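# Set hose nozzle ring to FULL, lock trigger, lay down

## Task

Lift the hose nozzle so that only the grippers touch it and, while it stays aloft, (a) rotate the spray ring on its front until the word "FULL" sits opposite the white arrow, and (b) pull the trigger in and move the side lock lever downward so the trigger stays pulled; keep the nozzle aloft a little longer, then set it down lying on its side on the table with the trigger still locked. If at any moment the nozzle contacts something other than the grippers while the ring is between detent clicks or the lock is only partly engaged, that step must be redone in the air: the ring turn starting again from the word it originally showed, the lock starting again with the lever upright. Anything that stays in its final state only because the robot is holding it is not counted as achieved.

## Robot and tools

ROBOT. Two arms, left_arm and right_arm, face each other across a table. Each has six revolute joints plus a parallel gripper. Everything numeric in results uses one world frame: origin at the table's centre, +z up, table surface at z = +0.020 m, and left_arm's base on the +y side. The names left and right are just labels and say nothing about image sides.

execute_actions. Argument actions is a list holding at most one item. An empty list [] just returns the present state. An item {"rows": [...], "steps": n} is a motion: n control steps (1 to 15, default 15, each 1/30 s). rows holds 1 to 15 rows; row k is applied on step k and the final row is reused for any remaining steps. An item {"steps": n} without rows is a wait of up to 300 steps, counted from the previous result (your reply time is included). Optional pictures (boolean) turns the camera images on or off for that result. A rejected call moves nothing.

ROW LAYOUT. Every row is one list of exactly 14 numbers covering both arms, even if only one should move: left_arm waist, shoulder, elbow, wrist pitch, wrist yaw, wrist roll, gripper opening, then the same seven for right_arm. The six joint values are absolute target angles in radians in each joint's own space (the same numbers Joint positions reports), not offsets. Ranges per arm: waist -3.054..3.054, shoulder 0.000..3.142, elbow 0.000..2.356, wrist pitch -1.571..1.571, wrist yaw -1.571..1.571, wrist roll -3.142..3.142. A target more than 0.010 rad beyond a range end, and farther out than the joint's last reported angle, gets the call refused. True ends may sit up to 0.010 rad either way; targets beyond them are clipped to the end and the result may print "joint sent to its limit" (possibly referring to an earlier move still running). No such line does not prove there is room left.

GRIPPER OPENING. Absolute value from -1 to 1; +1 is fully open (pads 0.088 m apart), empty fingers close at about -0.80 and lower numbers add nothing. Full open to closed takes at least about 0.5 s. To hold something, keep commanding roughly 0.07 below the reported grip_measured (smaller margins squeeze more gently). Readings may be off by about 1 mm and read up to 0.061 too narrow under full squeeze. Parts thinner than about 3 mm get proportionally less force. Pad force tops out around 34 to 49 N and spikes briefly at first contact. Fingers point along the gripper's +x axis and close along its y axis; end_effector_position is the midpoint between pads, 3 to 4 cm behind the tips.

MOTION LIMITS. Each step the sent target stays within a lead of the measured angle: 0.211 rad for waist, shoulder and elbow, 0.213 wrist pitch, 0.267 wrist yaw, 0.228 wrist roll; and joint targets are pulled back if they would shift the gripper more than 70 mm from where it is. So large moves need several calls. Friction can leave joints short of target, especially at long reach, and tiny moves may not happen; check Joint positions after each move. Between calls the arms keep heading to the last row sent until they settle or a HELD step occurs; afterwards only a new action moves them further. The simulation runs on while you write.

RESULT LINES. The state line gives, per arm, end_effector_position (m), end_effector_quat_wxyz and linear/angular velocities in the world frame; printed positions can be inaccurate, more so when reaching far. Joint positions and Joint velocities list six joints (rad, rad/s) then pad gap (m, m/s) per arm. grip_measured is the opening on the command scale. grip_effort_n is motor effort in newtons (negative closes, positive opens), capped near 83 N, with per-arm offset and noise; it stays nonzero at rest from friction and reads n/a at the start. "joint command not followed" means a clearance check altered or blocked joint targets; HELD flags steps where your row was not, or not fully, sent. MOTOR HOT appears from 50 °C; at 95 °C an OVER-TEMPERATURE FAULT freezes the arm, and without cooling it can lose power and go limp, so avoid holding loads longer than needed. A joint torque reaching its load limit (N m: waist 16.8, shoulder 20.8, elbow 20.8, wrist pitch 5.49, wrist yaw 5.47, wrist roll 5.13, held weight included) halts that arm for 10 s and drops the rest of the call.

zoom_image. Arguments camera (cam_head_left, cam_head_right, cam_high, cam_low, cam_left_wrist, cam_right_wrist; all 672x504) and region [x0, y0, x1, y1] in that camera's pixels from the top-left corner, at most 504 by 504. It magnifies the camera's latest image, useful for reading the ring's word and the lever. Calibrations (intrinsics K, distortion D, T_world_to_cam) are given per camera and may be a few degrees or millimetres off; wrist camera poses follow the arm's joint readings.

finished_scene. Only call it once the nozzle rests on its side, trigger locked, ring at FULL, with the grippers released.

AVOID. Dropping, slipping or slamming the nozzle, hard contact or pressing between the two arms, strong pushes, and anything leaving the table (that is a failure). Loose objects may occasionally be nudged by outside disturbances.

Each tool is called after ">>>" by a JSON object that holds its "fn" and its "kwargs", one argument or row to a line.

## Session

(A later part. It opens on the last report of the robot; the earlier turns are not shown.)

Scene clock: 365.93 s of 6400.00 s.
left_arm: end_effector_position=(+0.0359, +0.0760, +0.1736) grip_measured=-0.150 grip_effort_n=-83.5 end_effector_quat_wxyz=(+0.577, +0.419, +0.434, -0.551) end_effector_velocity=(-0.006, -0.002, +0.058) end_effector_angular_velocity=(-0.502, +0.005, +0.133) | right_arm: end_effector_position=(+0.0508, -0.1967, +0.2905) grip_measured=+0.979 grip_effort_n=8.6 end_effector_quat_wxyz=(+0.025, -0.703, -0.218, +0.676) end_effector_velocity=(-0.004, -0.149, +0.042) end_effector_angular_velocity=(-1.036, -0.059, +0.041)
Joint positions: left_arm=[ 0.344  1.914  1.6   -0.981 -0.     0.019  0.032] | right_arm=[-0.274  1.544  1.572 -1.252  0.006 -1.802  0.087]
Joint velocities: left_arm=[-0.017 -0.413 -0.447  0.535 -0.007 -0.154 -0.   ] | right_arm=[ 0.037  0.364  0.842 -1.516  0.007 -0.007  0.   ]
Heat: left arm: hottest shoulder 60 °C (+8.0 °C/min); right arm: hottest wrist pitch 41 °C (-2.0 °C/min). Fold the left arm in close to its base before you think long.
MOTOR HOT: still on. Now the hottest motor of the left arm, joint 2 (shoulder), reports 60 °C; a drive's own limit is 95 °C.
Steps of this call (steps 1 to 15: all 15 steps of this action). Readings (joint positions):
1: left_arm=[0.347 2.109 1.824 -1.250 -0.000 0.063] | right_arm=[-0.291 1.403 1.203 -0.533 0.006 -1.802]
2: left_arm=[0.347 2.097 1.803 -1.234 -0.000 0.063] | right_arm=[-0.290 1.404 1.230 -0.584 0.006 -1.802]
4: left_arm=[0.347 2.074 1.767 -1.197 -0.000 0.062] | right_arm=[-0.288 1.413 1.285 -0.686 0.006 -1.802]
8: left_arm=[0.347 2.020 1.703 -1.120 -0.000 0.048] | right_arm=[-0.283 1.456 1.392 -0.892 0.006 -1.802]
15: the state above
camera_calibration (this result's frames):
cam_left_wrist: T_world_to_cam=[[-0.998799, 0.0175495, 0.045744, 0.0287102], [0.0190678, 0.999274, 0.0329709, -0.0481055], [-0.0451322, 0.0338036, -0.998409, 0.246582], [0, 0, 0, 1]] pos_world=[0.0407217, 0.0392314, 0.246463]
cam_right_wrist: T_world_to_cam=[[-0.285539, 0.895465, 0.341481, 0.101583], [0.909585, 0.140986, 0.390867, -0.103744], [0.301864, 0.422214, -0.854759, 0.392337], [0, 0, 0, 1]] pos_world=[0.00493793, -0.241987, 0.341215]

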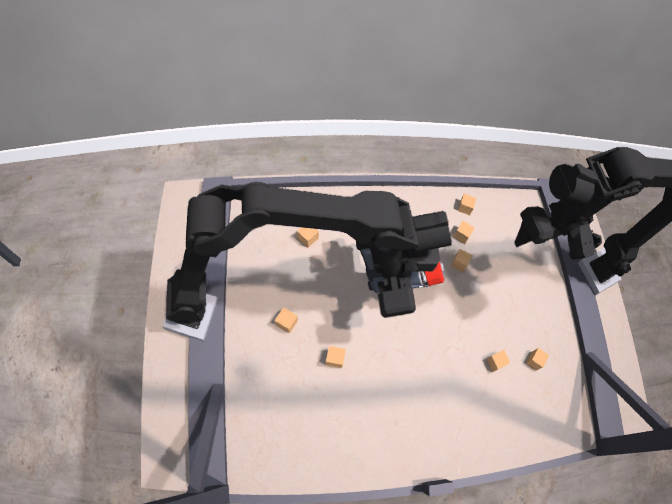

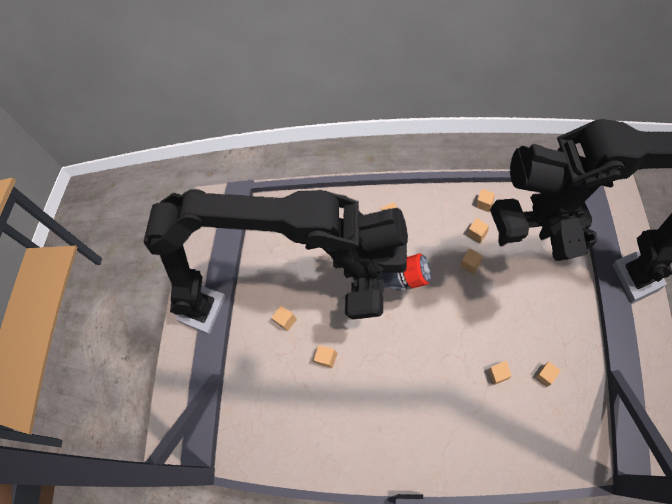

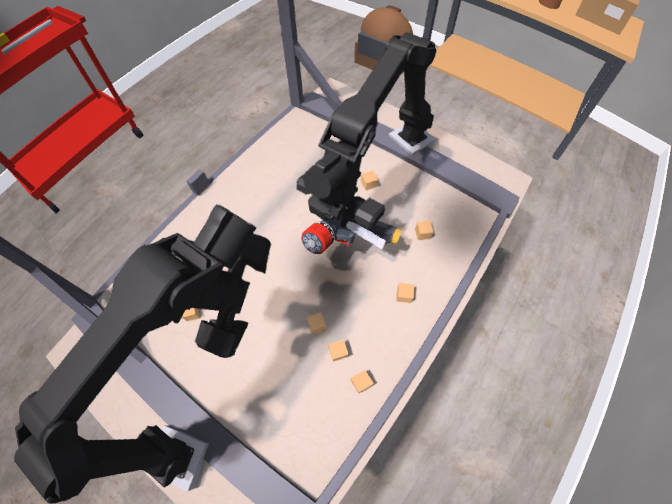

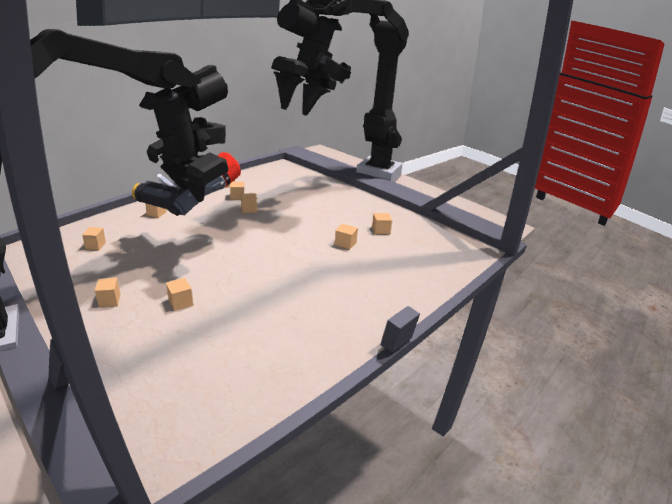

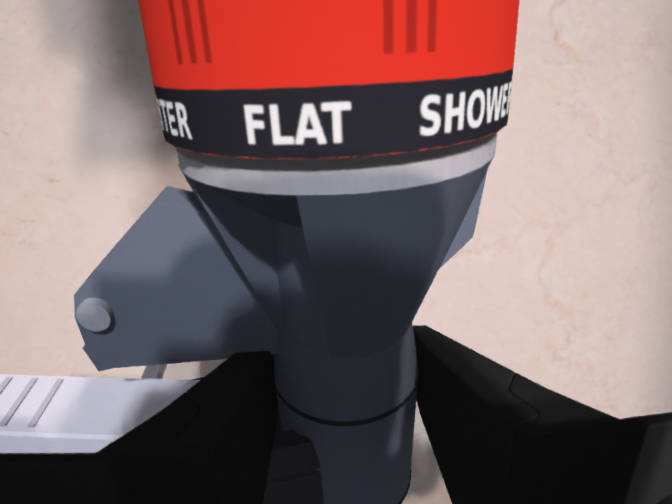

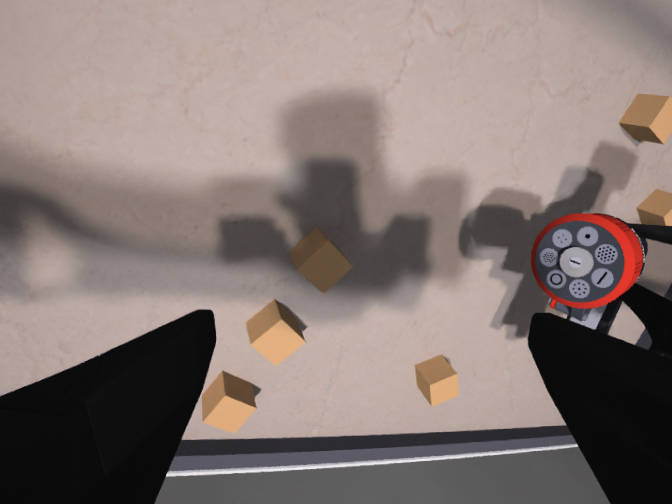

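>>> {"fn": "execute_actions", "kwargs": {
  "actions": [
    {"rows": [[0.339,1.848,1.545,-0.897,0,0.0,-0.30,-0.268,1.582,1.645,-1.371,0,-1.800,1.0],[0.339,1.837,1.526,-0.862,0,-0.004,-0.30,-0.268,1.582,1.645,-1.371,0,-1.800,1.0],[0.338,1.827,1.507,-0.827,0,-0.004,-0.30,-0.268,1.582,1.645,-1.371,0,-1.800,1.0],[0.338,1.816,1.488,-0.792,0,-0.004,-0.30,-0.268,1.582,1.645,-1.371,0,-1.800,1.0],[0.337,1.806,1.469,-0.757,0,-0.004,-0.30,-0.268,1.582,1.645,-1.371,0,-1.800,1.0],[0.337,1.795,1.449,-0.721,0,-0.004,-0.30,-0.268,1.582,1.645,-1.371,0,-1.800,1.0],[0.337,1.785,1.430,-0.686,0,-0.004,-0.30,-0.268,1.582,1.645,-1.371,0,-1.800,1.0],[0.337,1.774,1.411,-0.651,0,-0.004,-0.30,-0.268,1.582,1.645,-1.371,0,-1.800,1.0],[0.337,1.764,1.392,-0.616,0,-0.004,-0.30,-0.268,1.582,1.645,-1.371,0,-1.800,1.0],[0.337,1.754,1.373,-0.581,0,-0.004,-0.30,-0.268,1.582,1.645,-1.371,0,-1.800,1.0],[0.337,1.746,1.354,-0.546,0,-0.004,-0.30,-0.268,1.582,1.645,-1.371,0,-1.800,1.0],[0.337,1.740,1.335,-0.511,0,-0.004,-0.30,-0.268,1.582,1.645,-1.371,0,-1.800,1.0],[0.337,1.736,1.316,-0.476,0,-0.004,-0.30,-0.268,1.582,1.645,-1.371,0,-1.800,1.0],[0.337,1.735,1.300,-0.441,0,-0.004,-0.30,-0.268,1.582,1.645,-1.371,0,-1.800,1.0],[0.337,1.737,1.287,-0.406,0,-0.004,-0.30,-0.268,1.582,1.645,-1.371,0,-1.800,1.0]], "steps": 15}
  ],
  "pictures": false
}}

>>> {"fn": "execute_actions", "kwargs": {
  "actions": [
    {"rows": [[0.337,1.745,1.278,-0.370,0,-0.004,-0.30,-0.268,1.582,1.645,-1.371,0,-1.800,1.0],[0.337,1.756,1.272,-0.333,0,-0.004,-0.30,-0.268,1.582,1.645,-1.371,0,-1.800,1.0],[0.337,1.769,1.268,-0.297,0,-0.004,-0.30,-0.268,1.582,1.645,-1.371,0,-1.800,1.0],[0.337,1.782,1.264,-0.260,0,-0.004,-0.30,-0.268,1.582,1.645,-1.371,0,-1.800,1.0],[0.337,1.795,1.261,-0.224,0,-0.004,-0.30,-0.268,1.582,1.645,-1.371,0,-1.800,1.0],[0.337,1.808,1.257,-0.187,0,-0.004,-0.30,-0.268,1.582,1.645,-1.371,0,-1.800,1.0],[0.337,1.821,1.254,-0.151,0,-0.004,-0.30,-0.268,1.582,1.645,-1.371,0,-1.800,1.0],[0.337,1.834,1.250,-0.114,0,-0.004,-0.30,-0.268,1.582,1.645,-1.371,0,-1.800,1.0],[0.337,1.847,1.247,-0.078,0,-0.004,-0.30,-0.268,1.582,1.645,-1.371,0,-1.800,1.0],[0.337,1.860,1.243,-0.041,0,-0.004,-0.30,-0.268,1.582,1.645,-1.371,0,-1.800,1.0],[0.337,1.873,1.240,-0.005,0,-0.004,-0.30,-0.268,1.582,1.645,-1.371,0,-1.800,1.0],[0.337,1.886,1.236,0.032,0,-0.004,-0.30,-0.268,1.582,1.645,-1.371,0,-1.800,1.0],[0.337,1.899,1.233,0.068,0,-0.004,-0.30,-0.268,1.582,1.645,-1.371,0,-1.800,1.0],[0.337,1.912,1.229,0.105,0,-0.004,-0.30,-0.268,1.582,1.645,-1.371,0,-1.800,1.0],[0.337,1.925,1.226,0.141,0,-0.004,-0.30,-0.268,1.582,1.645,-1.371,0,-1.800,1.0]], "steps": 15}
  ],
  "pictures": false
}}

>>> {"fn": "execute_actions", "kwargs": {
  "actions": [
    {"rows": [[0.337,1.938,1.223,0.178,0,-0.004,-0.30,-0.268,1.582,1.645,-1.371,0,-1.800,1.0],[0.337,1.952,1.219,0.214,0,-0.004,-0.30,-0.268,1.582,1.645,-1.371,0,-1.800,1.0],[0.337,1.965,1.216,0.251,0,-0.004,-0.30,-0.268,1.582,1.645,-1.371,0,-1.800,1.0],[0.337,1.978,1.212,0.287,0,-0.004,-0.30,-0.268,1.582,1.645,-1.371,0,-1.800,1.0],[0.337,1.992,1.209,0.324,0,-0.004,-0.30,-0.268,1.582,1.645,-1.371,0,-1.800,1.0],[0.337,2.005,1.205,0.360,0,-0.004,-0.30,-0.268,1.582,1.645,-1.371,0,-1.800,1.0],[0.337,2.018,1.202,0.397,0,-0.004,-0.30,-0.268,1.582,1.645,-1.371,0,-1.800,1.0],[0.337,2.032,1.198,0.433,0,-0.004,-0.30,-0.268,1.582,1.645,-1.371,0,-1.800,1.0],[0.337,2.045,1.195,0.470,0,-0.004,-0.30,-0.268,1.582,1.645,-1.371,0,-1.800,1.0],[0.337,2.058,1.191,0.506,0,-0.004,-0.30,-0.268,1.582,1.645,-1.371,0,-1.800,1.0],[0.337,2.072,1.188,0.543,0,-0.004,-0.30,-0.268,1.582,1.645,-1.371,0,-1.800,1.0],[0.337,2.085,1.184,0.579,0,-0.004,-0.30,-0.268,1.582,1.645,-1.371,0,-1.800,1.0],[0.337,2.098,1.181,0.616,0,-0.004,-0.30,-0.268,1.582,1.645,-1.371,0,-1.800,1.0],[0.337,2.110,1.178,0.652,0,-0.004,-0.30,-0.268,1.582,1.645,-1.371,0,-1.800,1.0],[0.337,2.122,1.175,0.688,0,-0.004,-0.30,-0.268,1.582,1.645,-1.371,0,-1.800,1.0]], "steps": 15}
  ],
  "pictures": false
}}

>>> {"fn": "execute_actions", "kwargs": {
  "actions": [
    {"steps": 15}
  ]
}}

Scene clock: 384.07 s of 6400.00 s.
left_arm: end_effector_position=(+0.0355, +0.0476, +0.1867) grip_measured=-0.150 grip_effort_n=-83.5 end_effector_quat_wxyz=(+0.649, +0.309, +0.327, -0.613) end_effector_velocity=(+0.008, -0.066, +0.002) end_effector_angular_velocity=(-0.666, -0.039, +0.018) | right_arm: end_effector_position=(+0.0501, -0.2086, +0.2944) grip_measured=+0.979 grip_effort_n=8.6 end_effector_quat_wxyz=(-0.004, -0.704, -0.193, +0.683) end_effector_velocity=(+0.001, +0.001, +0.000) end_effector_angular_velocity=(+0.007, +0.009, -0.012)
Joint positions: left_arm=[ 0.339  1.766  1.325 -0.493 -0.    -0.     0.032] | right_arm=[-0.271  1.571  1.637 -1.367  0.006 -1.802  0.087]
Joint velocities: left_arm=[ 0.007 -0.125 -0.491  1.033 -0.007 -0.007 -0.   ] | right_arm=[-0.007 -0.002 -0.002  0.007 -0.007  0.007 -0.   ]
Heat: left arm: hottest shoulder 60 °C (+8.2 °C/min); right arm: hottest wrist pitch 38 °C (-5.1 °C/min). Fold the left arm in close to its base before you think long.
MOTOR HOT: still on. Now the hottest motor of the left arm, joint 2 (shoulder), reports 60 °C; a drive's own limit is 95 °C.
Steps of this call (steps 1 to 30: the robot went on to your last target; steps 31 to 90: nothing new was sent; then 14.63 s passed at rest; steps 91 to 105: all 15 steps of this action). Readings (joint positions):
91: left_arm=[0.342 1.883 1.559 -0.929 -0.000 0.008] | right_arm=[-0.271 1.571 1.637 -1.367 0.006 -1.802]
92: left_arm=[0.342 1.878 1.549 -0.910 -0.000 0.006] | right_arm=[-0.271 1.571 1.637 -1.367 0.006 -1.802]
94: left_arm=[0.342 1.865 1.522 -0.859 -0.000 0.003] | right_arm=[-0.271 1.571 1.637 -1.367 0.006 -1.802]
98: left_arm=[0.339 1.827 1.451 -0.733 -0.000 0.001] | right_arm=[-0.271 1.571 1.637 -1.367 0.006 -1.802]
105: the state above

Scene clock: 384.57 s of 6400.00 s.
left_arm: end_effector_position=(+0.0391, -0.0167, +0.1744) grip_measured=-0.150 grip_effort_n=-83.5 end_effector_quat_wxyz=(+0.693, +0.208, +0.220, -0.655) end_effector_velocity=(+0.003, -0.109, -0.072) end_effector_angular_velocity=(-0.491, -0.014, +0.011) | right_arm: end_effector_position=(+0.0501, -0.2086, +0.2945) grip_measured=+0.979 grip_effort_n=8.6 end_effector_quat_wxyz=(-0.004, -0.704, -0.193, +0.683) end_effector_velocity=(-0.002, -0.005, +0.000) end_effector_angular_velocity=(-0.017, +0.004, +0.011)
Joint positions: left_arm=[ 0.339  1.896  1.232  0.049 -0.    -0.001  0.032] | right_arm=[-0.271  1.571  1.637 -1.368  0.006 -1.802  0.087]
Joint velocities: left_arm=[-0.007  0.413 -0.129  1.033 -0.007 -0.022 -0.   ] | right_arm=[ 0.002 -0.002  0.002 -0.022 -0.007 -0.007 -0.   ]
Heat: left arm: hottest shoulder 59 °C (+7.1 °C/min); right arm: hottest wrist pitch 38 °C (-5.1 °C/min). Fold the left arm in close to its base before you think long.
MOTOR HOT: still on. Now the hottest motor of the left arm, joint 2 (shoulder), reports 59 °C; a drive's own limit is 95 °C.
Steps of this call (steps 1 to 15: all 15 steps of this action). Readings (joint positions):
1: left_arm=[0.339 1.765 1.310 -0.458 -0.000 -0.000] | right_arm=[-0.271 1.571 1.637 -1.367 0.006 -1.802]
2: left_arm=[0.339 1.765 1.298 -0.423 -0.000 -0.000] | right_arm=[-0.271 1.571 1.637 -1.368 0.006 -1.802]
4: left_arm=[0.339 1.769 1.278 -0.354 -0.000 -0.000] | right_arm=[-0.271 1.571 1.637 -1.368 0.006 -1.802]
8: left_arm=[0.339 1.803 1.260 -0.203 -0.000 -0.001] | right_arm=[-0.271 1.571 1.637 -1.368 0.006 -1.802]
15: the state above

Scene clock: 385.07 s of 6400.00 s.
left_arm: end_effector_position=(+0.0415, -0.0604, +0.1564) grip_measured=-0.150 grip_effort_n=-83.5 end_effector_quat_wxyz=(+0.717, +0.109, +0.116, -0.678) end_effector_velocity=(+0.005, -0.047, -0.039) end_effector_angular_velocity=(-0.534, -0.030, +0.021) | right_arm: end_effector_position=(+0.0501, -0.2086, +0.2945) grip_measured=+0.979 grip_effort_n=8.6 end_effector_quat_wxyz=(-0.004, -0.704, -0.193, +0.683) end_effector_velocity=(-0.000, -0.002, -0.000) end_effector_angular_velocity=(-0.008, +0.001, +0.021)
Joint positions: left_arm=[ 0.339  2.094  1.181  0.594 -0.    -0.001  0.032] | right_arm=[-0.271  1.571  1.637 -1.368  0.006 -1.802  0.087]
Joint velocities: left_arm=[-0.002  0.388 -0.11   1.033 -0.022 -0.007 -0.   ] | right_arm=[-0.002 -0.002 -0.002 -0.007 -0.007 -0.022 -0.   ]
Heat: left arm: hottest shoulder 59 °C (+7.0 °C/min); right arm: hottest wrist pitch 38 °C (-5.0 °C/min). Fold the left arm in close to its base before you think long.
MOTOR HOT: still on. Now the hottest motor of the left arm, joint 2 (shoulder), reports 59 °C; a drive's own limit is 95 °C.
Steps of this call (steps 1 to 15: all 15 steps of this action). Readings (joint positions):
1: left_arm=[0.339 1.909 1.229 0.084 -0.000 -0.001] | right_arm=[-0.271 1.571 1.637 -1.368 0.006 -1.802]
2: left_arm=[0.339 1.923 1.225 0.120 -0.000 -0.001] | right_arm=[-0.271 1.571 1.637 -1.368 0.006 -1.802]
4: left_arm=[0.339 1.950 1.218 0.194 -0.000 -0.001] | right_arm=[-0.271 1.571 1.637 -1.368 0.006 -1.802]
8: left_arm=[0.339 2.002 1.205 0.340 -0.000 -0.001] | right_arm=[-0.271 1.571 1.637 -1.368 0.006 -1.802]
15: the state above

Scene clock: 385.57 s of 6400.00 s.
left_arm: end_effector_position=(+0.0417, -0.0635, +0.1536) grip_measured=-0.150 grip_effort_n=-83.5 end_effector_quat_wxyz=(+0.720, +0.094, +0.101, -0.680) end_effector_velocity=(-0.000, +0.001, -0.001) end_effector_angular_velocity=(+0.006, +0.020, +0.011) | right_arm: end_effector_position=(+0.0501, -0.2086, +0.2945) grip_measured=+0.979 grip_effort_n=8.6 end_effector_quat_wxyz=(-0.004, -0.704, -0.193, +0.683) end_effector_velocity=(-0.000, -0.002, -0.002) end_effector_angular_velocity=(-0.013, +0.004, +0.007)
Joint positions: left_arm=[ 0.339  2.124  1.171  0.675 -0.    -0.002  0.032] | right_arm=[-0.271  1.571  1.637 -1.368  0.006 -1.802  0.087]
Joint velocities: left_arm=[-0.002 -0.002 -0.002 -0.007 -0.007 -0.022 -0.   ] | right_arm=[-0.002  0.002 -0.002 -0.007 -0.007 -0.007 -0.   ]
Heat: left arm: hottest shoulder 59 °C (+7.1 °C/min); right arm: hottest wrist pitch 38 °C (-5.1 °C/min). Fold the left arm in close to its base before you think long.
MOTOR HOT: still on. Now the hottest motor of the left arm, joint 2 (shoulder), reports 59 °C; a drive's own limit is 95 °C.
Steps of this call (steps 1 to 15: the robot went on to your last target). Readings (joint positions):
1: left_arm=[0.339 2.105 1.178 0.620 -0.000 -0.001] | right_arm=[-0.271 1.571 1.637 -1.368 0.006 -1.802]
2: left_arm=[0.339 2.112 1.176 0.636 -0.000 -0.001] | right_arm=[-0.271 1.571 1.637 -1.368 0.006 -1.802]
4: left_arm=[0.339 2.120 1.173 0.655 -0.000 -0.002] | right_arm=[-0.271 1.571 1.637 -1.368 0.006 -1.802]
8: left_arm=[0.339 2.124 1.171 0.671 -0.000 -0.002] | right_arm=[-0.271 1.571 1.637 -1.368 0.006 -1.802]
15: the state above
camera_calibration (this result's frames):
cam_left_wrist: T_world_to_cam=[[-0.999589, 0.0183597, -0.0220207, 0.0484156], [0.0285045, 0.5539, -0.832095, 0.196067], [-0.00307977, -0.832381, -0.554196, 0.106655], [0, 0, 0, 1]] pos_world=[0.0431354, -0.020713, 0.22332]
cam_right_wrist: T_world_to_cam=[[-0.290189, 0.918215, 0.269577, 0.136767], [0.907592, 0.174752, 0.381757, -0.0931926], [0.303426, 0.355448, -0.884076, 0.395647], [0, 0, 0, 1]] pos_world=[0.00421948, -0.249928, 0.34849]

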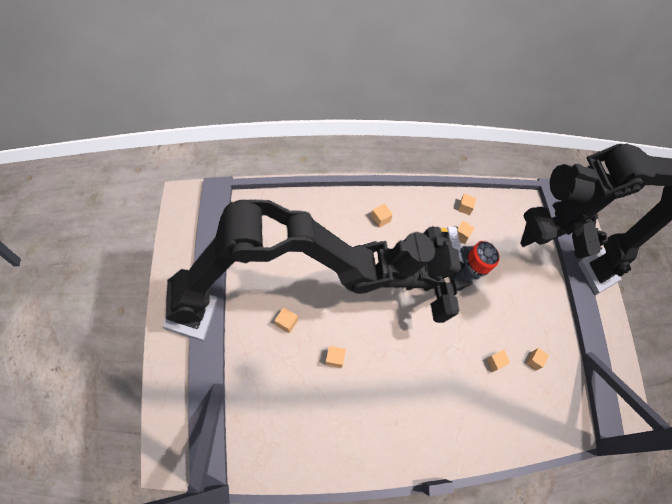

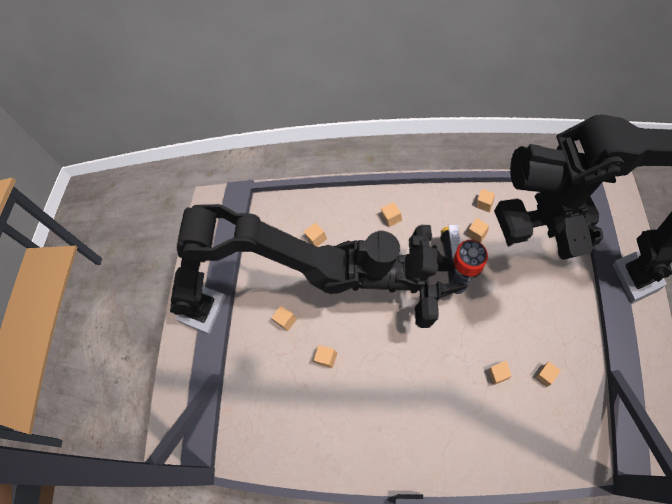

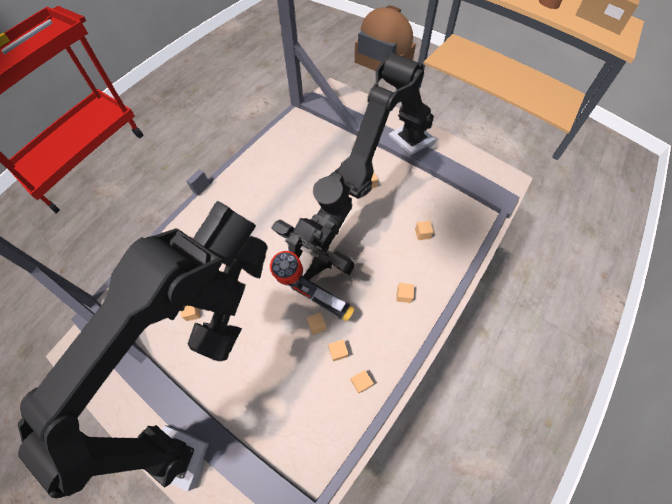

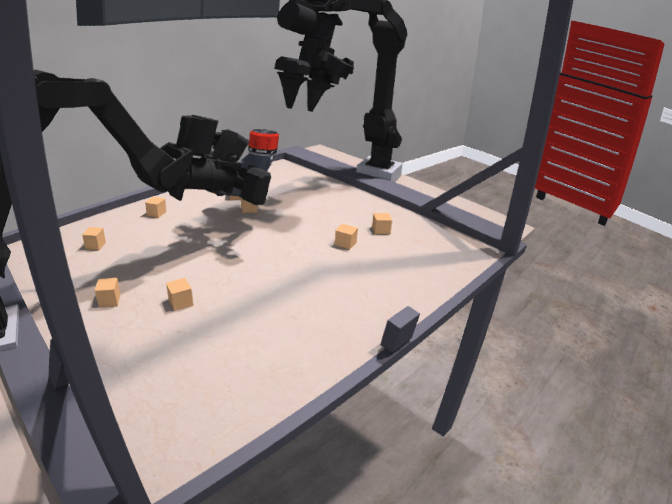

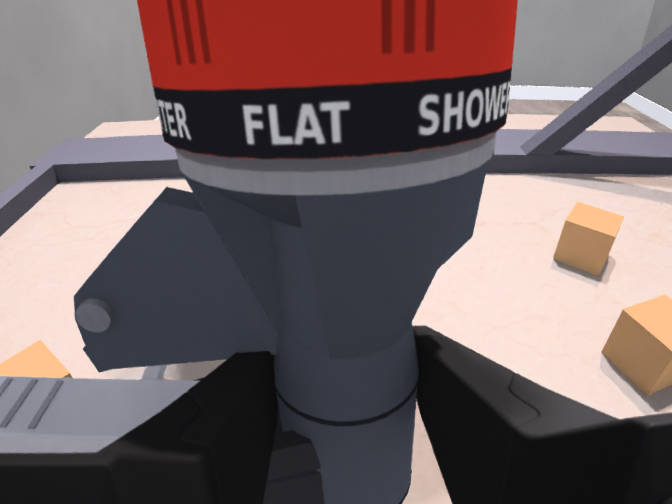

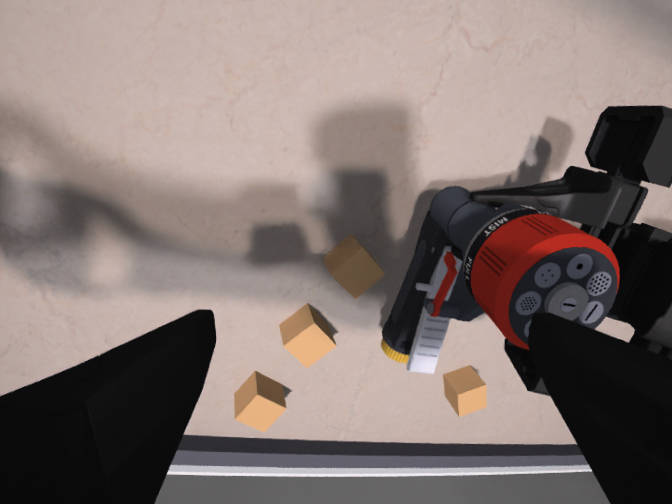

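>>> {"fn": "execute_actions", "kwargs": {
  "actions": [
    {"rows": [[0.337,2.122,1.175,0.688,0,-0.004,-0.30,-0.268,1.600,1.668,-1.376,0,-1.800,1.0],[0.337,2.122,1.175,0.688,0,-0.004,-0.30,-0.268,1.627,1.699,-1.382,0,-1.800,1.0],[0.337,2.122,1.175,0.688,0,-0.004,-0.30,-0.268,1.654,1.730,-1.388,0,-1.800,1.0],[0.337,2.122,1.175,0.688,0,-0.004,-0.30,-0.268,1.681,1.761,-1.394,0,-1.800,1.0],[0.337,2.122,1.175,0.688,0,-0.004,-0.30,-0.268,1.708,1.792,-1.400,0,-1.800,1.0],[0.337,2.122,1.175,0.688,0,-0.004,-0.30,-0.268,1.735,1.823,-1.406,0,-1.800,1.0],[0.337,2.122,1.175,0.688,0,-0.004,-0.30,-0.268,1.762,1.854,-1.412,0,-1.800,1.0],[0.337,2.122,1.175,0.688,0,-0.004,-0.30,-0.268,1.789,1.885,-1.418,0,-1.800,1.0],[0.337,2.122,1.175,0.688,0,-0.004,-0.30,-0.268,1.816,1.916,-1.424,0,-1.800,1.0],[0.337,2.122,1.175,0.688,0,-0.004,-0.30,-0.268,1.843,1.947,-1.430,0,-1.800,1.0],[0.337,2.122,1.175,0.688,0,-0.004,-0.30,-0.268,1.870,1.978,-1.436,0,-1.800,1.0],[0.337,2.122,1.175,0.688,0,-0.004,-0.30,-0.268,1.897,2.009,-1.442,0,-1.800,1.0],[0.337,2.122,1.175,0.688,0,-0.004,-0.30,-0.268,1.924,2.040,-1.448,0,-1.800,1.0],[0.337,2.122,1.175,0.688,0,-0.004,-0.30,-0.268,1.951,2.072,-1.455,0,-1.800,1.0],[0.337,2.122,1.175,0.688,0,-0.004,-0.30,-0.268,1.978,2.103,-1.461,0,-1.800,1.0]], "steps": 15}
  ],
  "pictures": false
}}

>>> {"fn": "execute_actions", "kwargs": {
  "actions": [
    {"steps": 15}
  ]
}}

Scene clock: 405.83 s of 6400.00 s.
left_arm: end_effector_position=(+0.0417, -0.0635, +0.1537) grip_measured=-0.150 grip_effort_n=-83.5 end_effector_quat_wxyz=(+0.720, +0.094, +0.101, -0.680) end_effector_velocity=(-0.000, +0.001, -0.004) end_effector_angular_velocity=(+0.012, +0.006, +0.007) | right_arm: end_effector_position=(+0.0460, -0.1314, +0.2925) grip_measured=+0.979 grip_effort_n=9.1 end_effector_quat_wxyz=(-0.011, -0.705, -0.186, +0.685) end_effector_velocity=(-0.009, +0.177, -0.033) end_effector_angular_velocity=(-0.027, +0.008, -0.008)
Joint positions: left_arm=[ 0.339  2.124  1.171  0.676 -0.    -0.002  0.032] | right_arm=[-0.271  1.903  2.026 -1.444  0.006 -1.802  0.087]
Joint velocities: left_arm=[-0.002  0.002 -0.002 -0.007 -0.007 -0.007 -0.   ] | right_arm=[-0.002  0.789  0.945 -0.183 -0.007  0.007 -0.001]
Heat: left arm: hottest shoulder 57 °C (+5.0 °C/min); right arm: hottest wrist pitch 36 °C (-7.0 °C/min). Fold the left arm in close to its base before you think long.
MOTOR HOT: still on. Now the hottest motor of the left arm, joint 2 (shoulder), reports 57 °C; a drive's own limit is 95 °C.
Steps of this call (steps 1 to 15: the robot went on to your last target; steps 16 to 90: nothing new was sent; then 16.77 s passed at rest; steps 91 to 105: all 15 steps of this action). Readings (joint positions):
91: left_arm=[0.339 2.124 1.171 0.676 -0.000 -0.002] | right_arm=[-0.271 1.574 1.642 -1.372 0.006 -1.802]
92: left_arm=[0.339 2.124 1.171 0.676 -0.000 -0.002] | right_arm=[-0.271 1.583 1.654 -1.377 0.006 -1.802]
94: left_arm=[0.339 2.124 1.171 0.676 -0.000 -0.002] | right_arm=[-0.271 1.617 1.699 -1.382 0.006 -1.802]
98: left_arm=[0.339 2.124 1.171 0.676 -0.000 -0.002] | right_arm=[-0.271 1.715 1.813 -1.402 0.006 -1.802]
105: the state above

Scene clock: 406.33 s of 6400.00 s.
left_arm: end_effector_position=(+0.0417, -0.0635, +0.1537) grip_measured=-0.150 grip_effort_n=-83.5 end_effector_quat_wxyz=(+0.720, +0.094, +0.101, -0.680) end_effector_velocity=(-0.005, +0.001, -0.001) end_effector_angular_velocity=(+0.008, -0.005, -0.016) | right_arm: end_effector_position=(+0.0454, -0.1182, +0.2884) grip_measured=+0.979 grip_effort_n=9.1 end_effector_quat_wxyz=(-0.013, -0.705, -0.185, +0.685) end_effector_velocity=(-0.000, +0.001, +0.001) end_effector_angular_velocity=(+0.007, +0.006, +0.006)
Joint positions: left_arm=[ 0.339  2.124  1.171  0.676 -0.    -0.002  0.032] | right_arm=[-0.271  1.964  2.095 -1.458  0.006 -1.802  0.087]
Joint velocities: left_arm=[-0.007 -0.002 -0.002 -0.007  0.007  0.007 -0.   ] | right_arm=[-0.002 -0.002 -0.002  0.007 -0.007 -0.007 -0.   ]
Heat: left arm: hottest shoulder 57 °C (+5.1 °C/min); right arm: hottest wrist pitch 36 °C (-7.1 °C/min). Fold the left arm in close to its base before you think long.
MOTOR HOT: still on. Now the hottest motor of the left arm, joint 2 (shoulder), reports 57 °C; a drive's own limit is 95 °C.
Steps of this call (steps 1 to 15: the robot went on to your last target). Readings (joint positions):
1: left_arm=[0.339 2.124 1.171 0.676 -0.000 -0.002] | right_arm=[-0.271 1.924 2.050 -1.445 0.006 -1.802]
2: left_arm=[0.339 2.124 1.171 0.676 -0.000 -0.002] | right_arm=[-0.271 1.940 2.065 -1.447 0.006 -1.802]
4: left_arm=[0.339 2.124 1.171 0.676 -0.000 -0.002] | right_arm=[-0.271 1.958 2.079 -1.454 0.006 -1.802]
8: left_arm=[0.339 2.124 1.171 0.676 -0.000 -0.002] | right_arm=[-0.271 1.964 2.090 -1.457 0.006 -1.802]
15: the state above
camera_calibration (this result's frames):
cam_left_wrist: T_world_to_cam=[[-0.999588, 0.0183513, -0.022049, 0.0484228], [0.0285222, 0.553583, -0.832305, 0.196157], [-0.003068, -0.832592, -0.553879, 0.106617], [0, 0, 0, 1]] pos_world=[0.0431352, -0.0207091, 0.223384]
cam_right_wrist: T_world_to_cam=[[-0.290526, 0.924697, 0.246028, 0.0616309], [0.907095, 0.18431, 0.37843, -0.100255], [0.304588, 0.333114, -0.892335, 0.359183], [0, 0, 0, 1]] pos_world=[-0.000556421, -0.158161, 0.343288]

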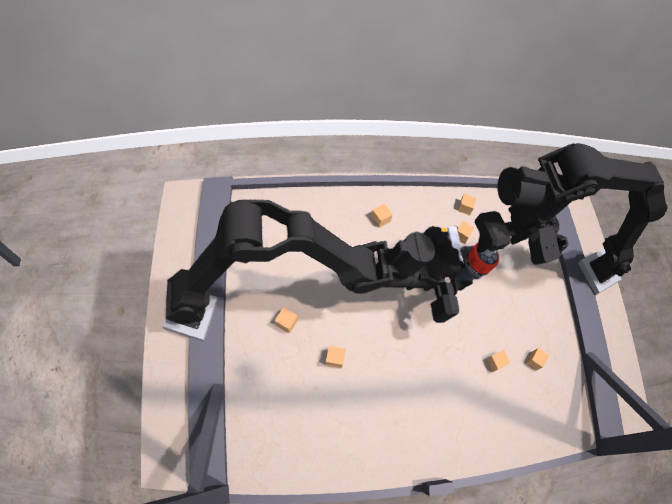

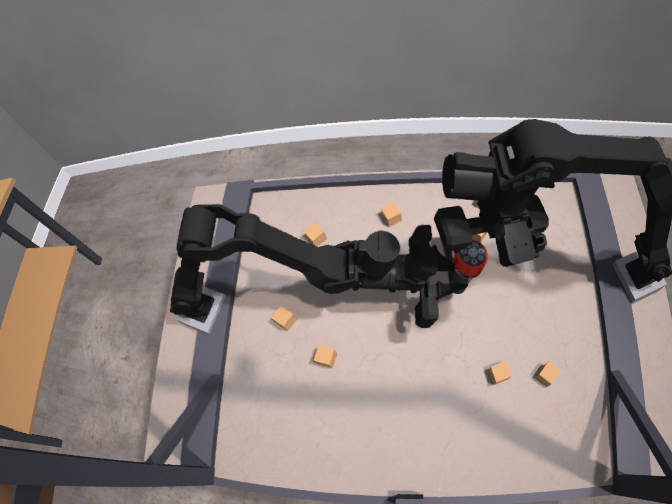

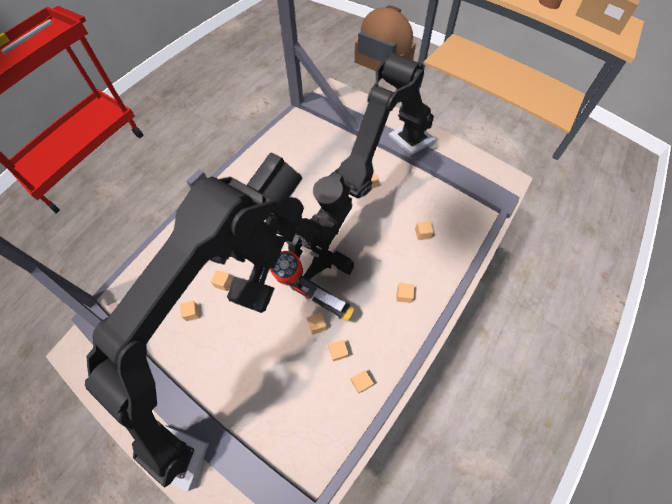

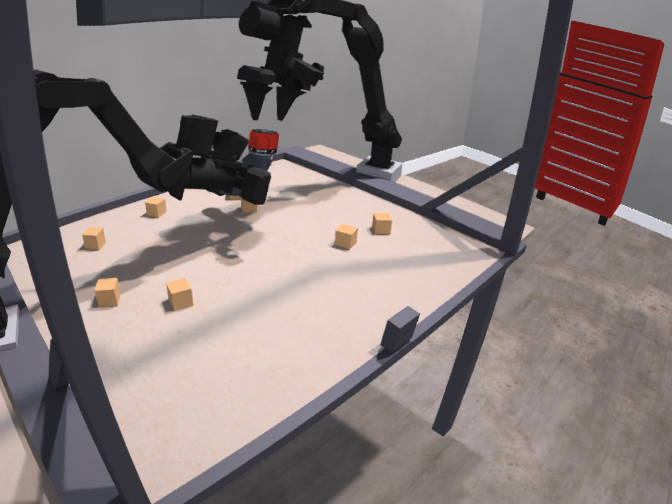

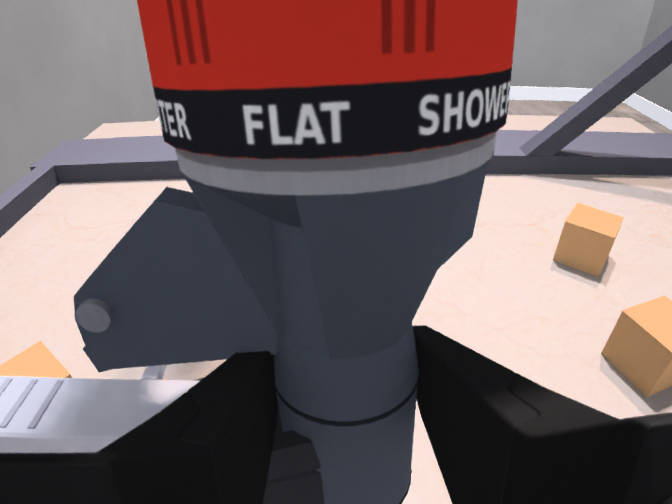

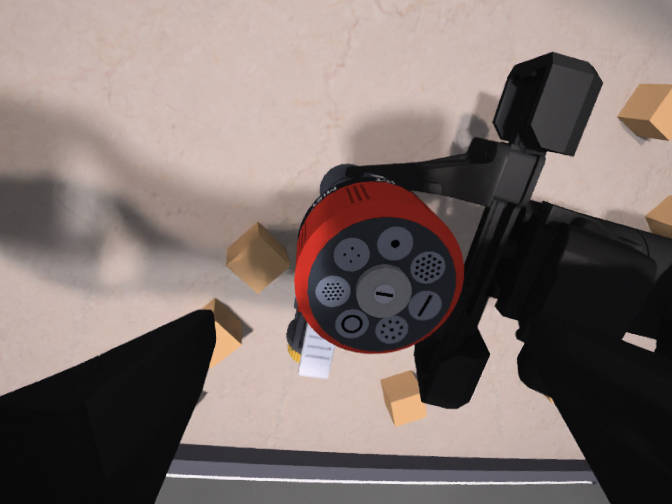

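>>> {"fn": "execute_actions", "kwargs": {
  "actions": [
    {"rows": [[0.337,2.122,1.175,0.688,0,-0.004,-0.30,-0.272,1.983,2.092,-1.452,0,-1.800,0.95],[0.337,2.122,1.175,0.688,0,-0.004,-0.30,-0.275,1.988,2.085,-1.447,0,-1.800,0.90],[0.337,2.122,1.175,0.688,0,-0.004,-0.30,-0.278,1.993,2.080,-1.441,0,-1.800,0.85],[0.337,2.122,1.175,0.688,0,-0.004,-0.30,-0.280,1.998,2.075,-1.435,0,-1.800,0.80],[0.337,2.122,1.175,0.688,0,-0.004,-0.30,-0.281,2.003,2.070,-1.429,0,-1.800,0.75],[0.337,2.122,1.175,0.688,0,-0.004,-0.30,-0.281,2.008,2.065,-1.423,0,-1.800,0.70],[0.337,2.122,1.175,0.688,0,-0.004,-0.30,-0.281,2.013,2.060,-1.417,0,-1.800,0.70],[0.337,2.122,1.175,0.688,0,-0.004,-0.30,-0.281,2.017,2.055,-1.411,0,-1.800,0.70],[0.337,2.122,1.175,0.688,0,-0.004,-0.30,-0.281,2.020,2.051,-1.405,0,-1.800,0.70]], "steps": 15}
  ]
}}

Scene clock: 430.33 s of 6400.00 s.
left_arm: end_effector_position=(+0.0417, -0.0635, +0.1537) grip_measured=-0.150 grip_effort_n=-83.5 end_effector_quat_wxyz=(+0.720, +0.094, +0.101, -0.680) end_effector_velocity=(-0.000, -0.000, +0.001) end_effector_angular_velocity=(+0.002, +0.005, +0.007) | right_arm: end_effector_position=(+0.0483, -0.1070, +0.2636) grip_measured=+0.706 grip_effort_n=-18.4 end_effector_quat_wxyz=(-0.021, -0.706, -0.172, +0.687) end_effector_velocity=(-0.002, +0.001, +0.001) end_effector_angular_velocity=(+0.007, +0.006, +0.011)
Joint positions: left_arm=[ 0.339  2.124  1.171  0.676 -0.    -0.002  0.032] | right_arm=[-0.279  2.009  2.062 -1.409  0.006 -1.802  0.074]
Joint velocities: left_arm=[-0.002 -0.002  0.002 -0.007 -0.007 -0.007 -0.   ] | right_arm=[ 0.002 -0.002 -0.002  0.007 -0.007 -0.007 -0.002]
Heat: left arm: hottest shoulder 56 °C (-4.0 °C/min); right arm: hottest wrist pitch 35 °C (-5.1 °C/min). Fold the left arm in close to its base before you think long.
MOTOR HOT: still on. Now the hottest motor of the left arm, joint 2 (shoulder), reports 56 °C; a drive's own limit is 95 °C.
Steps of this call (steps 1 to 15: the robot went on to your last target; steps 16 to 90: nothing new was sent; then 20.50 s passed at rest; steps 91 to 105: all 15 steps of this action). Readings (joint positions):
91: left_arm=[0.339 2.124 1.171 0.676 -0.000 -0.002] | right_arm=[-0.271 1.965 2.095 -1.458 0.006 -1.802]
92: left_arm=[0.339 2.124 1.171 0.676 -0.000 -0.002] | right_arm=[-0.271 1.966 2.095 -1.457 0.006 -1.802]
94: left_arm=[0.339 2.124 1.171 0.676 -0.000 -0.002] | right_arm=[-0.272 1.970 2.095 -1.448 0.006 -1.802]
98: left_arm=[0.339 2.124 1.171 0.676 -0.000 -0.002] | right_arm=[-0.278 1.987 2.081 -1.426 0.006 -1.802]
105: the state above
camera_calibration (this result's frames):
cam_left_wrist: T_world_to_cam=[[-0.999588, 0.0183513, -0.022049, 0.0484228], [0.0285222, 0.553583, -0.832305, 0.196157], [-0.003068, -0.832592, -0.553879, 0.106617], [0, 0, 0, 1]] pos_world=[0.0431352, -0.0207091, 0.223384]
cam_right_wrist: T_world_to_cam=[[-0.283049, 0.933834, 0.218717, 0.0660698], [0.908134, 0.187592, 0.374302, -0.094232], [0.308506, 0.304571, -0.901144, 0.331557], [0, 0, 0, 1]] pos_world=[0.00198888, -0.145003, 0.319601]

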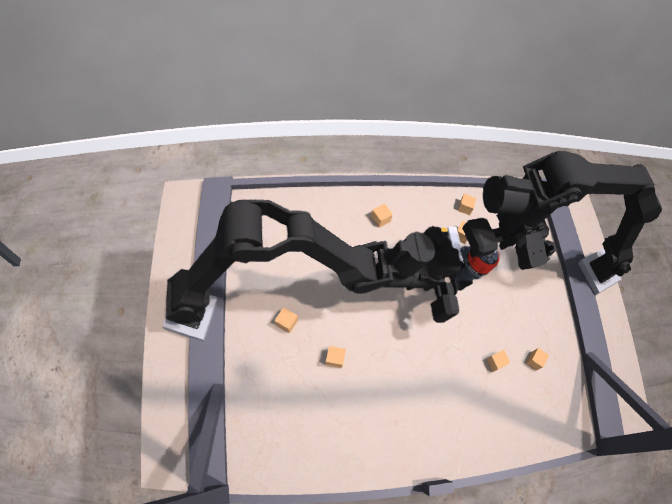

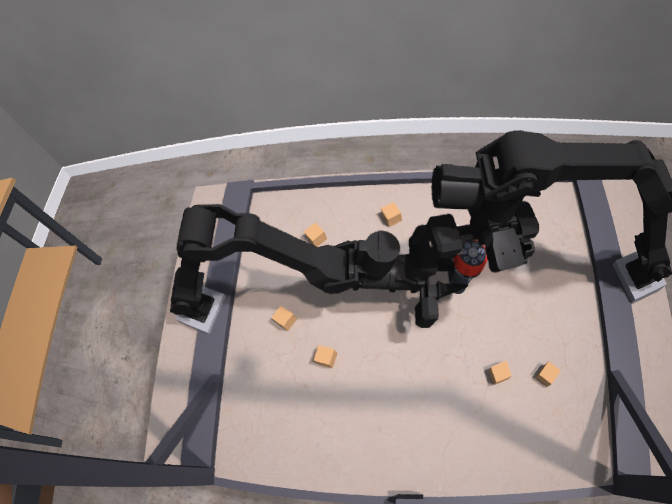

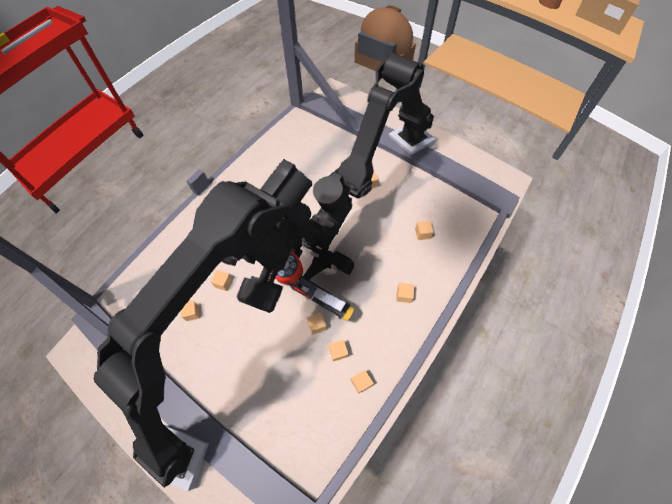

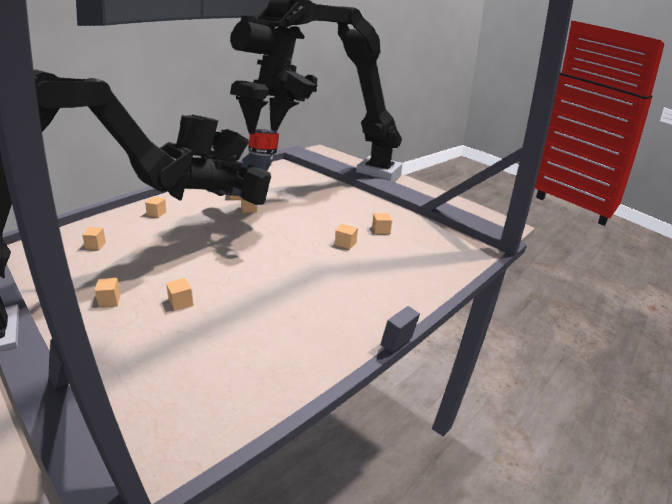

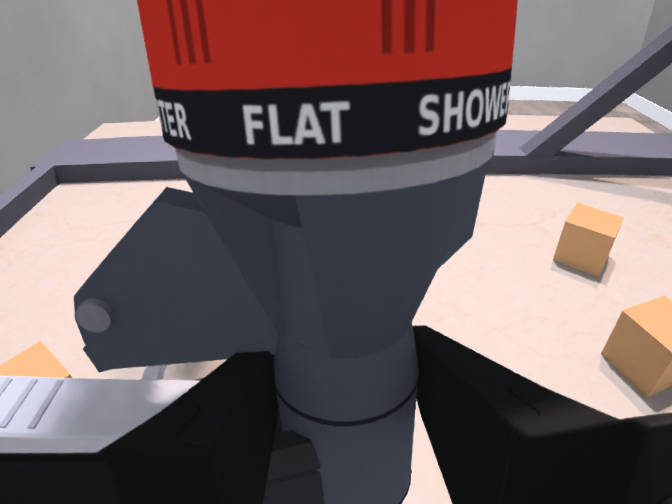

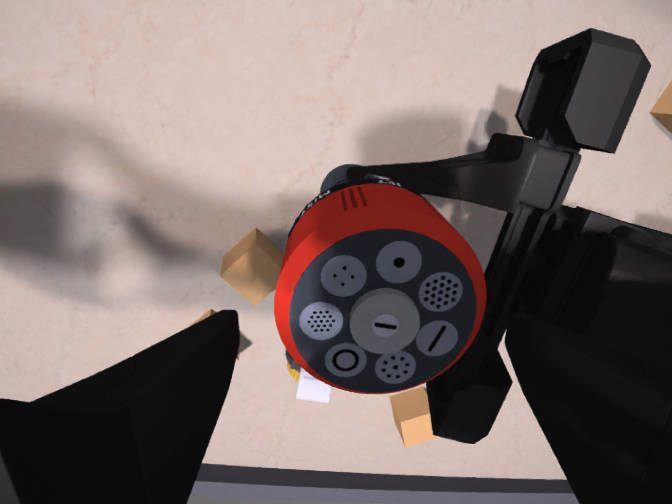

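>>> {"fn": "execute_actions", "kwargs": {
  "actions": [
    {"rows": [[0.337,2.122,1.175,0.688,0,-0.004,-0.30,-0.281,2.025,2.048,-1.400,0,-1.800,0.70],[0.337,2.122,1.175,0.688,0,-0.004,-0.30,-0.281,2.030,2.044,-1.395,0,-1.800,0.70],[0.337,2.122,1.175,0.688,0,-0.004,-0.30,-0.281,2.034,2.040,-1.390,0,-1.800,0.70],[0.337,2.122,1.175,0.688,0,-0.004,-0.30,-0.281,2.038,2.036,-1.385,0,-1.800,0.70],[0.337,2.122,1.175,0.688,0,-0.004,-0.30,-0.281,2.042,2.032,-1.380,0,-1.800,0.70],[0.337,2.122,1.175,0.688,0,-0.004,-0.30,-0.281,2.046,2.028,-1.375,0,-1.800,0.70],[0.337,2.122,1.175,0.688,0,-0.004,-0.30,-0.281,2.050,2.024,-1.370,0,-1.800,0.70],[0.337,2.122,1.175,0.688,0,-0.004,-0.30,-0.281,2.054,2.020,-1.365,0,-1.800,0.70],[0.337,2.122,1.175,0.688,0,-0.004,-0.30,-0.281,2.057,2.016,-1.360,0,-1.800,0.70],[0.337,2.122,1.175,0.688,0,-0.004,-0.30,-0.281,2.060,2.012,-1.355,0,-1.800,0.70]], "steps": 15}
  ]
}}

Scene clock: 438.77 s of 6400.00 s.
left_arm: end_effector_position=(+0.0417, -0.0635, +0.1537) grip_measured=-0.150 grip_effort_n=-83.5 end_effector_quat_wxyz=(+0.720, +0.094, +0.101, -0.680) end_effector_velocity=(-0.003, +0.001, -0.001) end_effector_angular_velocity=(+0.006, +0.024, -0.003) | right_arm: end_effector_position=(+0.0480, -0.0989, +0.2390) grip_measured=+0.703 grip_effort_n=-18.4 end_effector_quat_wxyz=(-0.031, -0.706, -0.162, +0.689) end_effector_velocity=(+0.002, -0.000, -0.004) end_effector_angular_velocity=(-0.007, -0.009, +0.003)
Joint positions: left_arm=[ 0.339  2.124  1.171  0.676 -0.    -0.002  0.032] | right_arm=[-0.279  2.048  2.023 -1.359  0.006 -1.802  0.073]
Joint velocities: left_arm=[-0.002 -0.002 -0.002 -0.007  0.007 -0.022 -0.   ] | right_arm=[-0.002  0.002 -0.012  0.007  0.007 -0.007 -0.   ]
Heat: left arm: hottest shoulder 55 °C (-5.0 °C/min); right arm: hottest wrist pitch 35 °C (-4.0 °C/min). Fold the left arm in close to its base before you think long.
MOTOR HOT: still on. Now the hottest motor of the left arm, joint 2 (shoulder), reports 55 °C; a drive's own limit is 95 °C.
Steps of this call (steps 1 to 15: the robot went on to your last target; steps 16 to 90: nothing new was sent; then 4.93 s passed at rest; steps 91 to 105: all 15 steps of this action). Readings (joint positions):
91: left_arm=[0.339 2.124 1.171 0.676 -0.000 -0.002] | right_arm=[-0.279 2.009 2.062 -1.407 0.006 -1.802]
92: left_arm=[0.339 2.124 1.171 0.676 -0.000 -0.002] | right_arm=[-0.279 2.009 2.061 -1.404 0.006 -1.802]
94: left_arm=[0.339 2.124 1.171 0.676 -0.000 -0.002] | right_arm=[-0.279 2.012 2.057 -1.396 0.006 -1.802]
98: left_arm=[0.339 2.124 1.171 0.676 -0.000 -0.002] | right_arm=[-0.279 2.026 2.043 -1.378 0.006 -1.802]
105: the state above
camera_calibration (this result's frames):
cam_left_wrist: T_world_to_cam=[[-0.999588, 0.0183513, -0.022049, 0.0484228], [0.0285222, 0.553583, -0.832305, 0.196157], [-0.003068, -0.832592, -0.553879, 0.106617], [0, 0, 0, 1]] pos_world=[0.0431352, -0.0207091, 0.223384]
cam_right_wrist: T_world_to_cam=[[-0.283299, 0.939552, 0.192312, 0.0706933], [0.907682, 0.197947, 0.370041, -0.0841529], [0.309605, 0.27939, -0.908893, 0.306338], [0, 0, 0, 1]] pos_world=[0.00156768, -0.13535, 0.295973]

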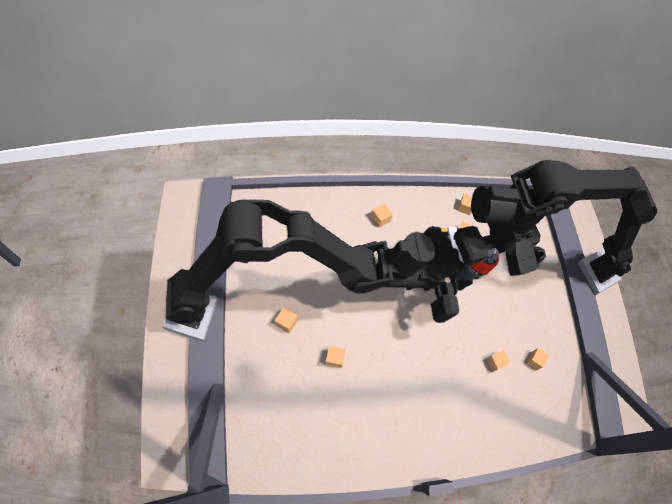

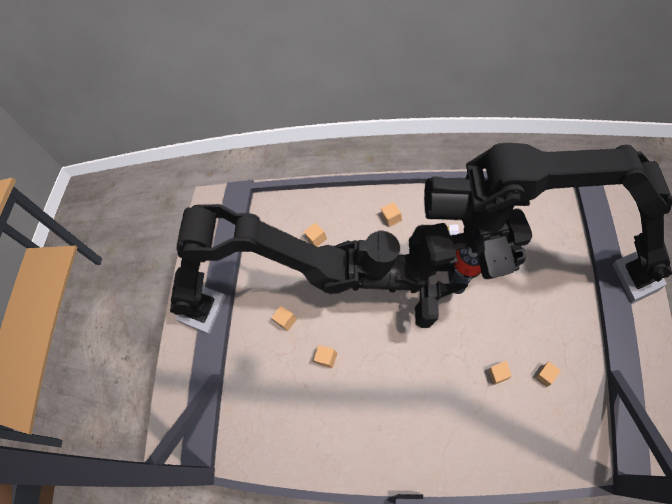

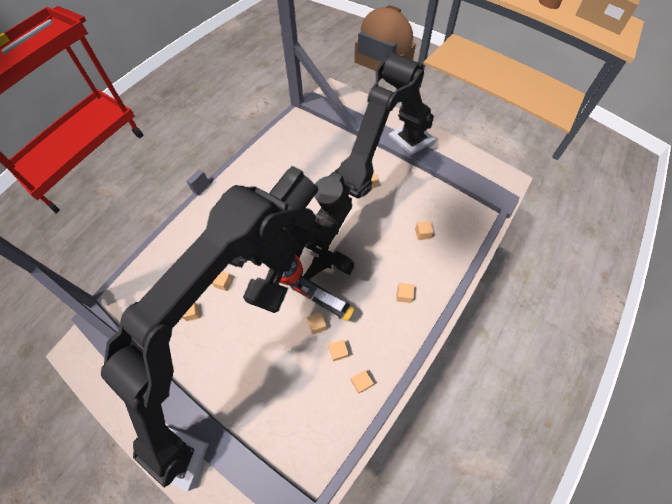

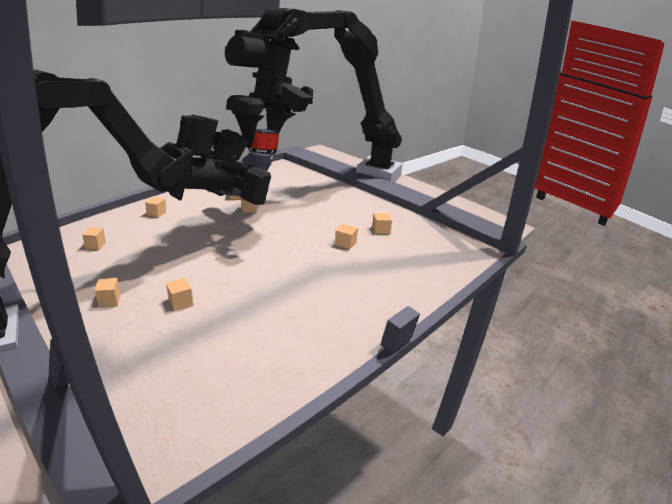

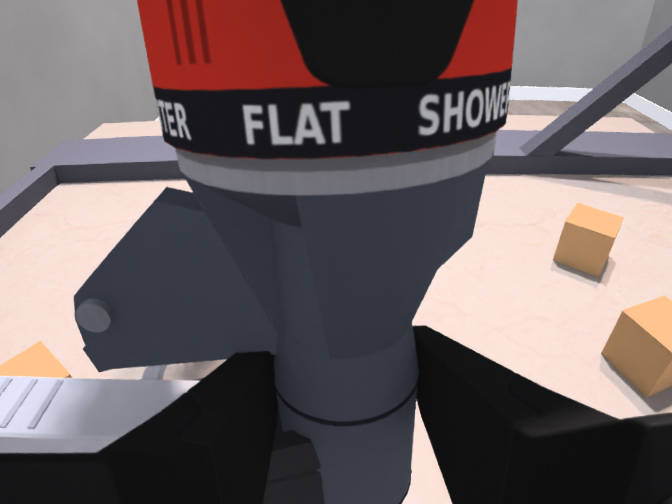

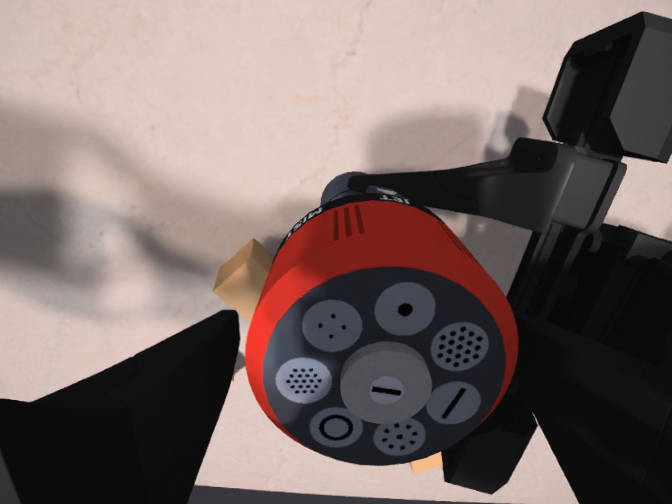

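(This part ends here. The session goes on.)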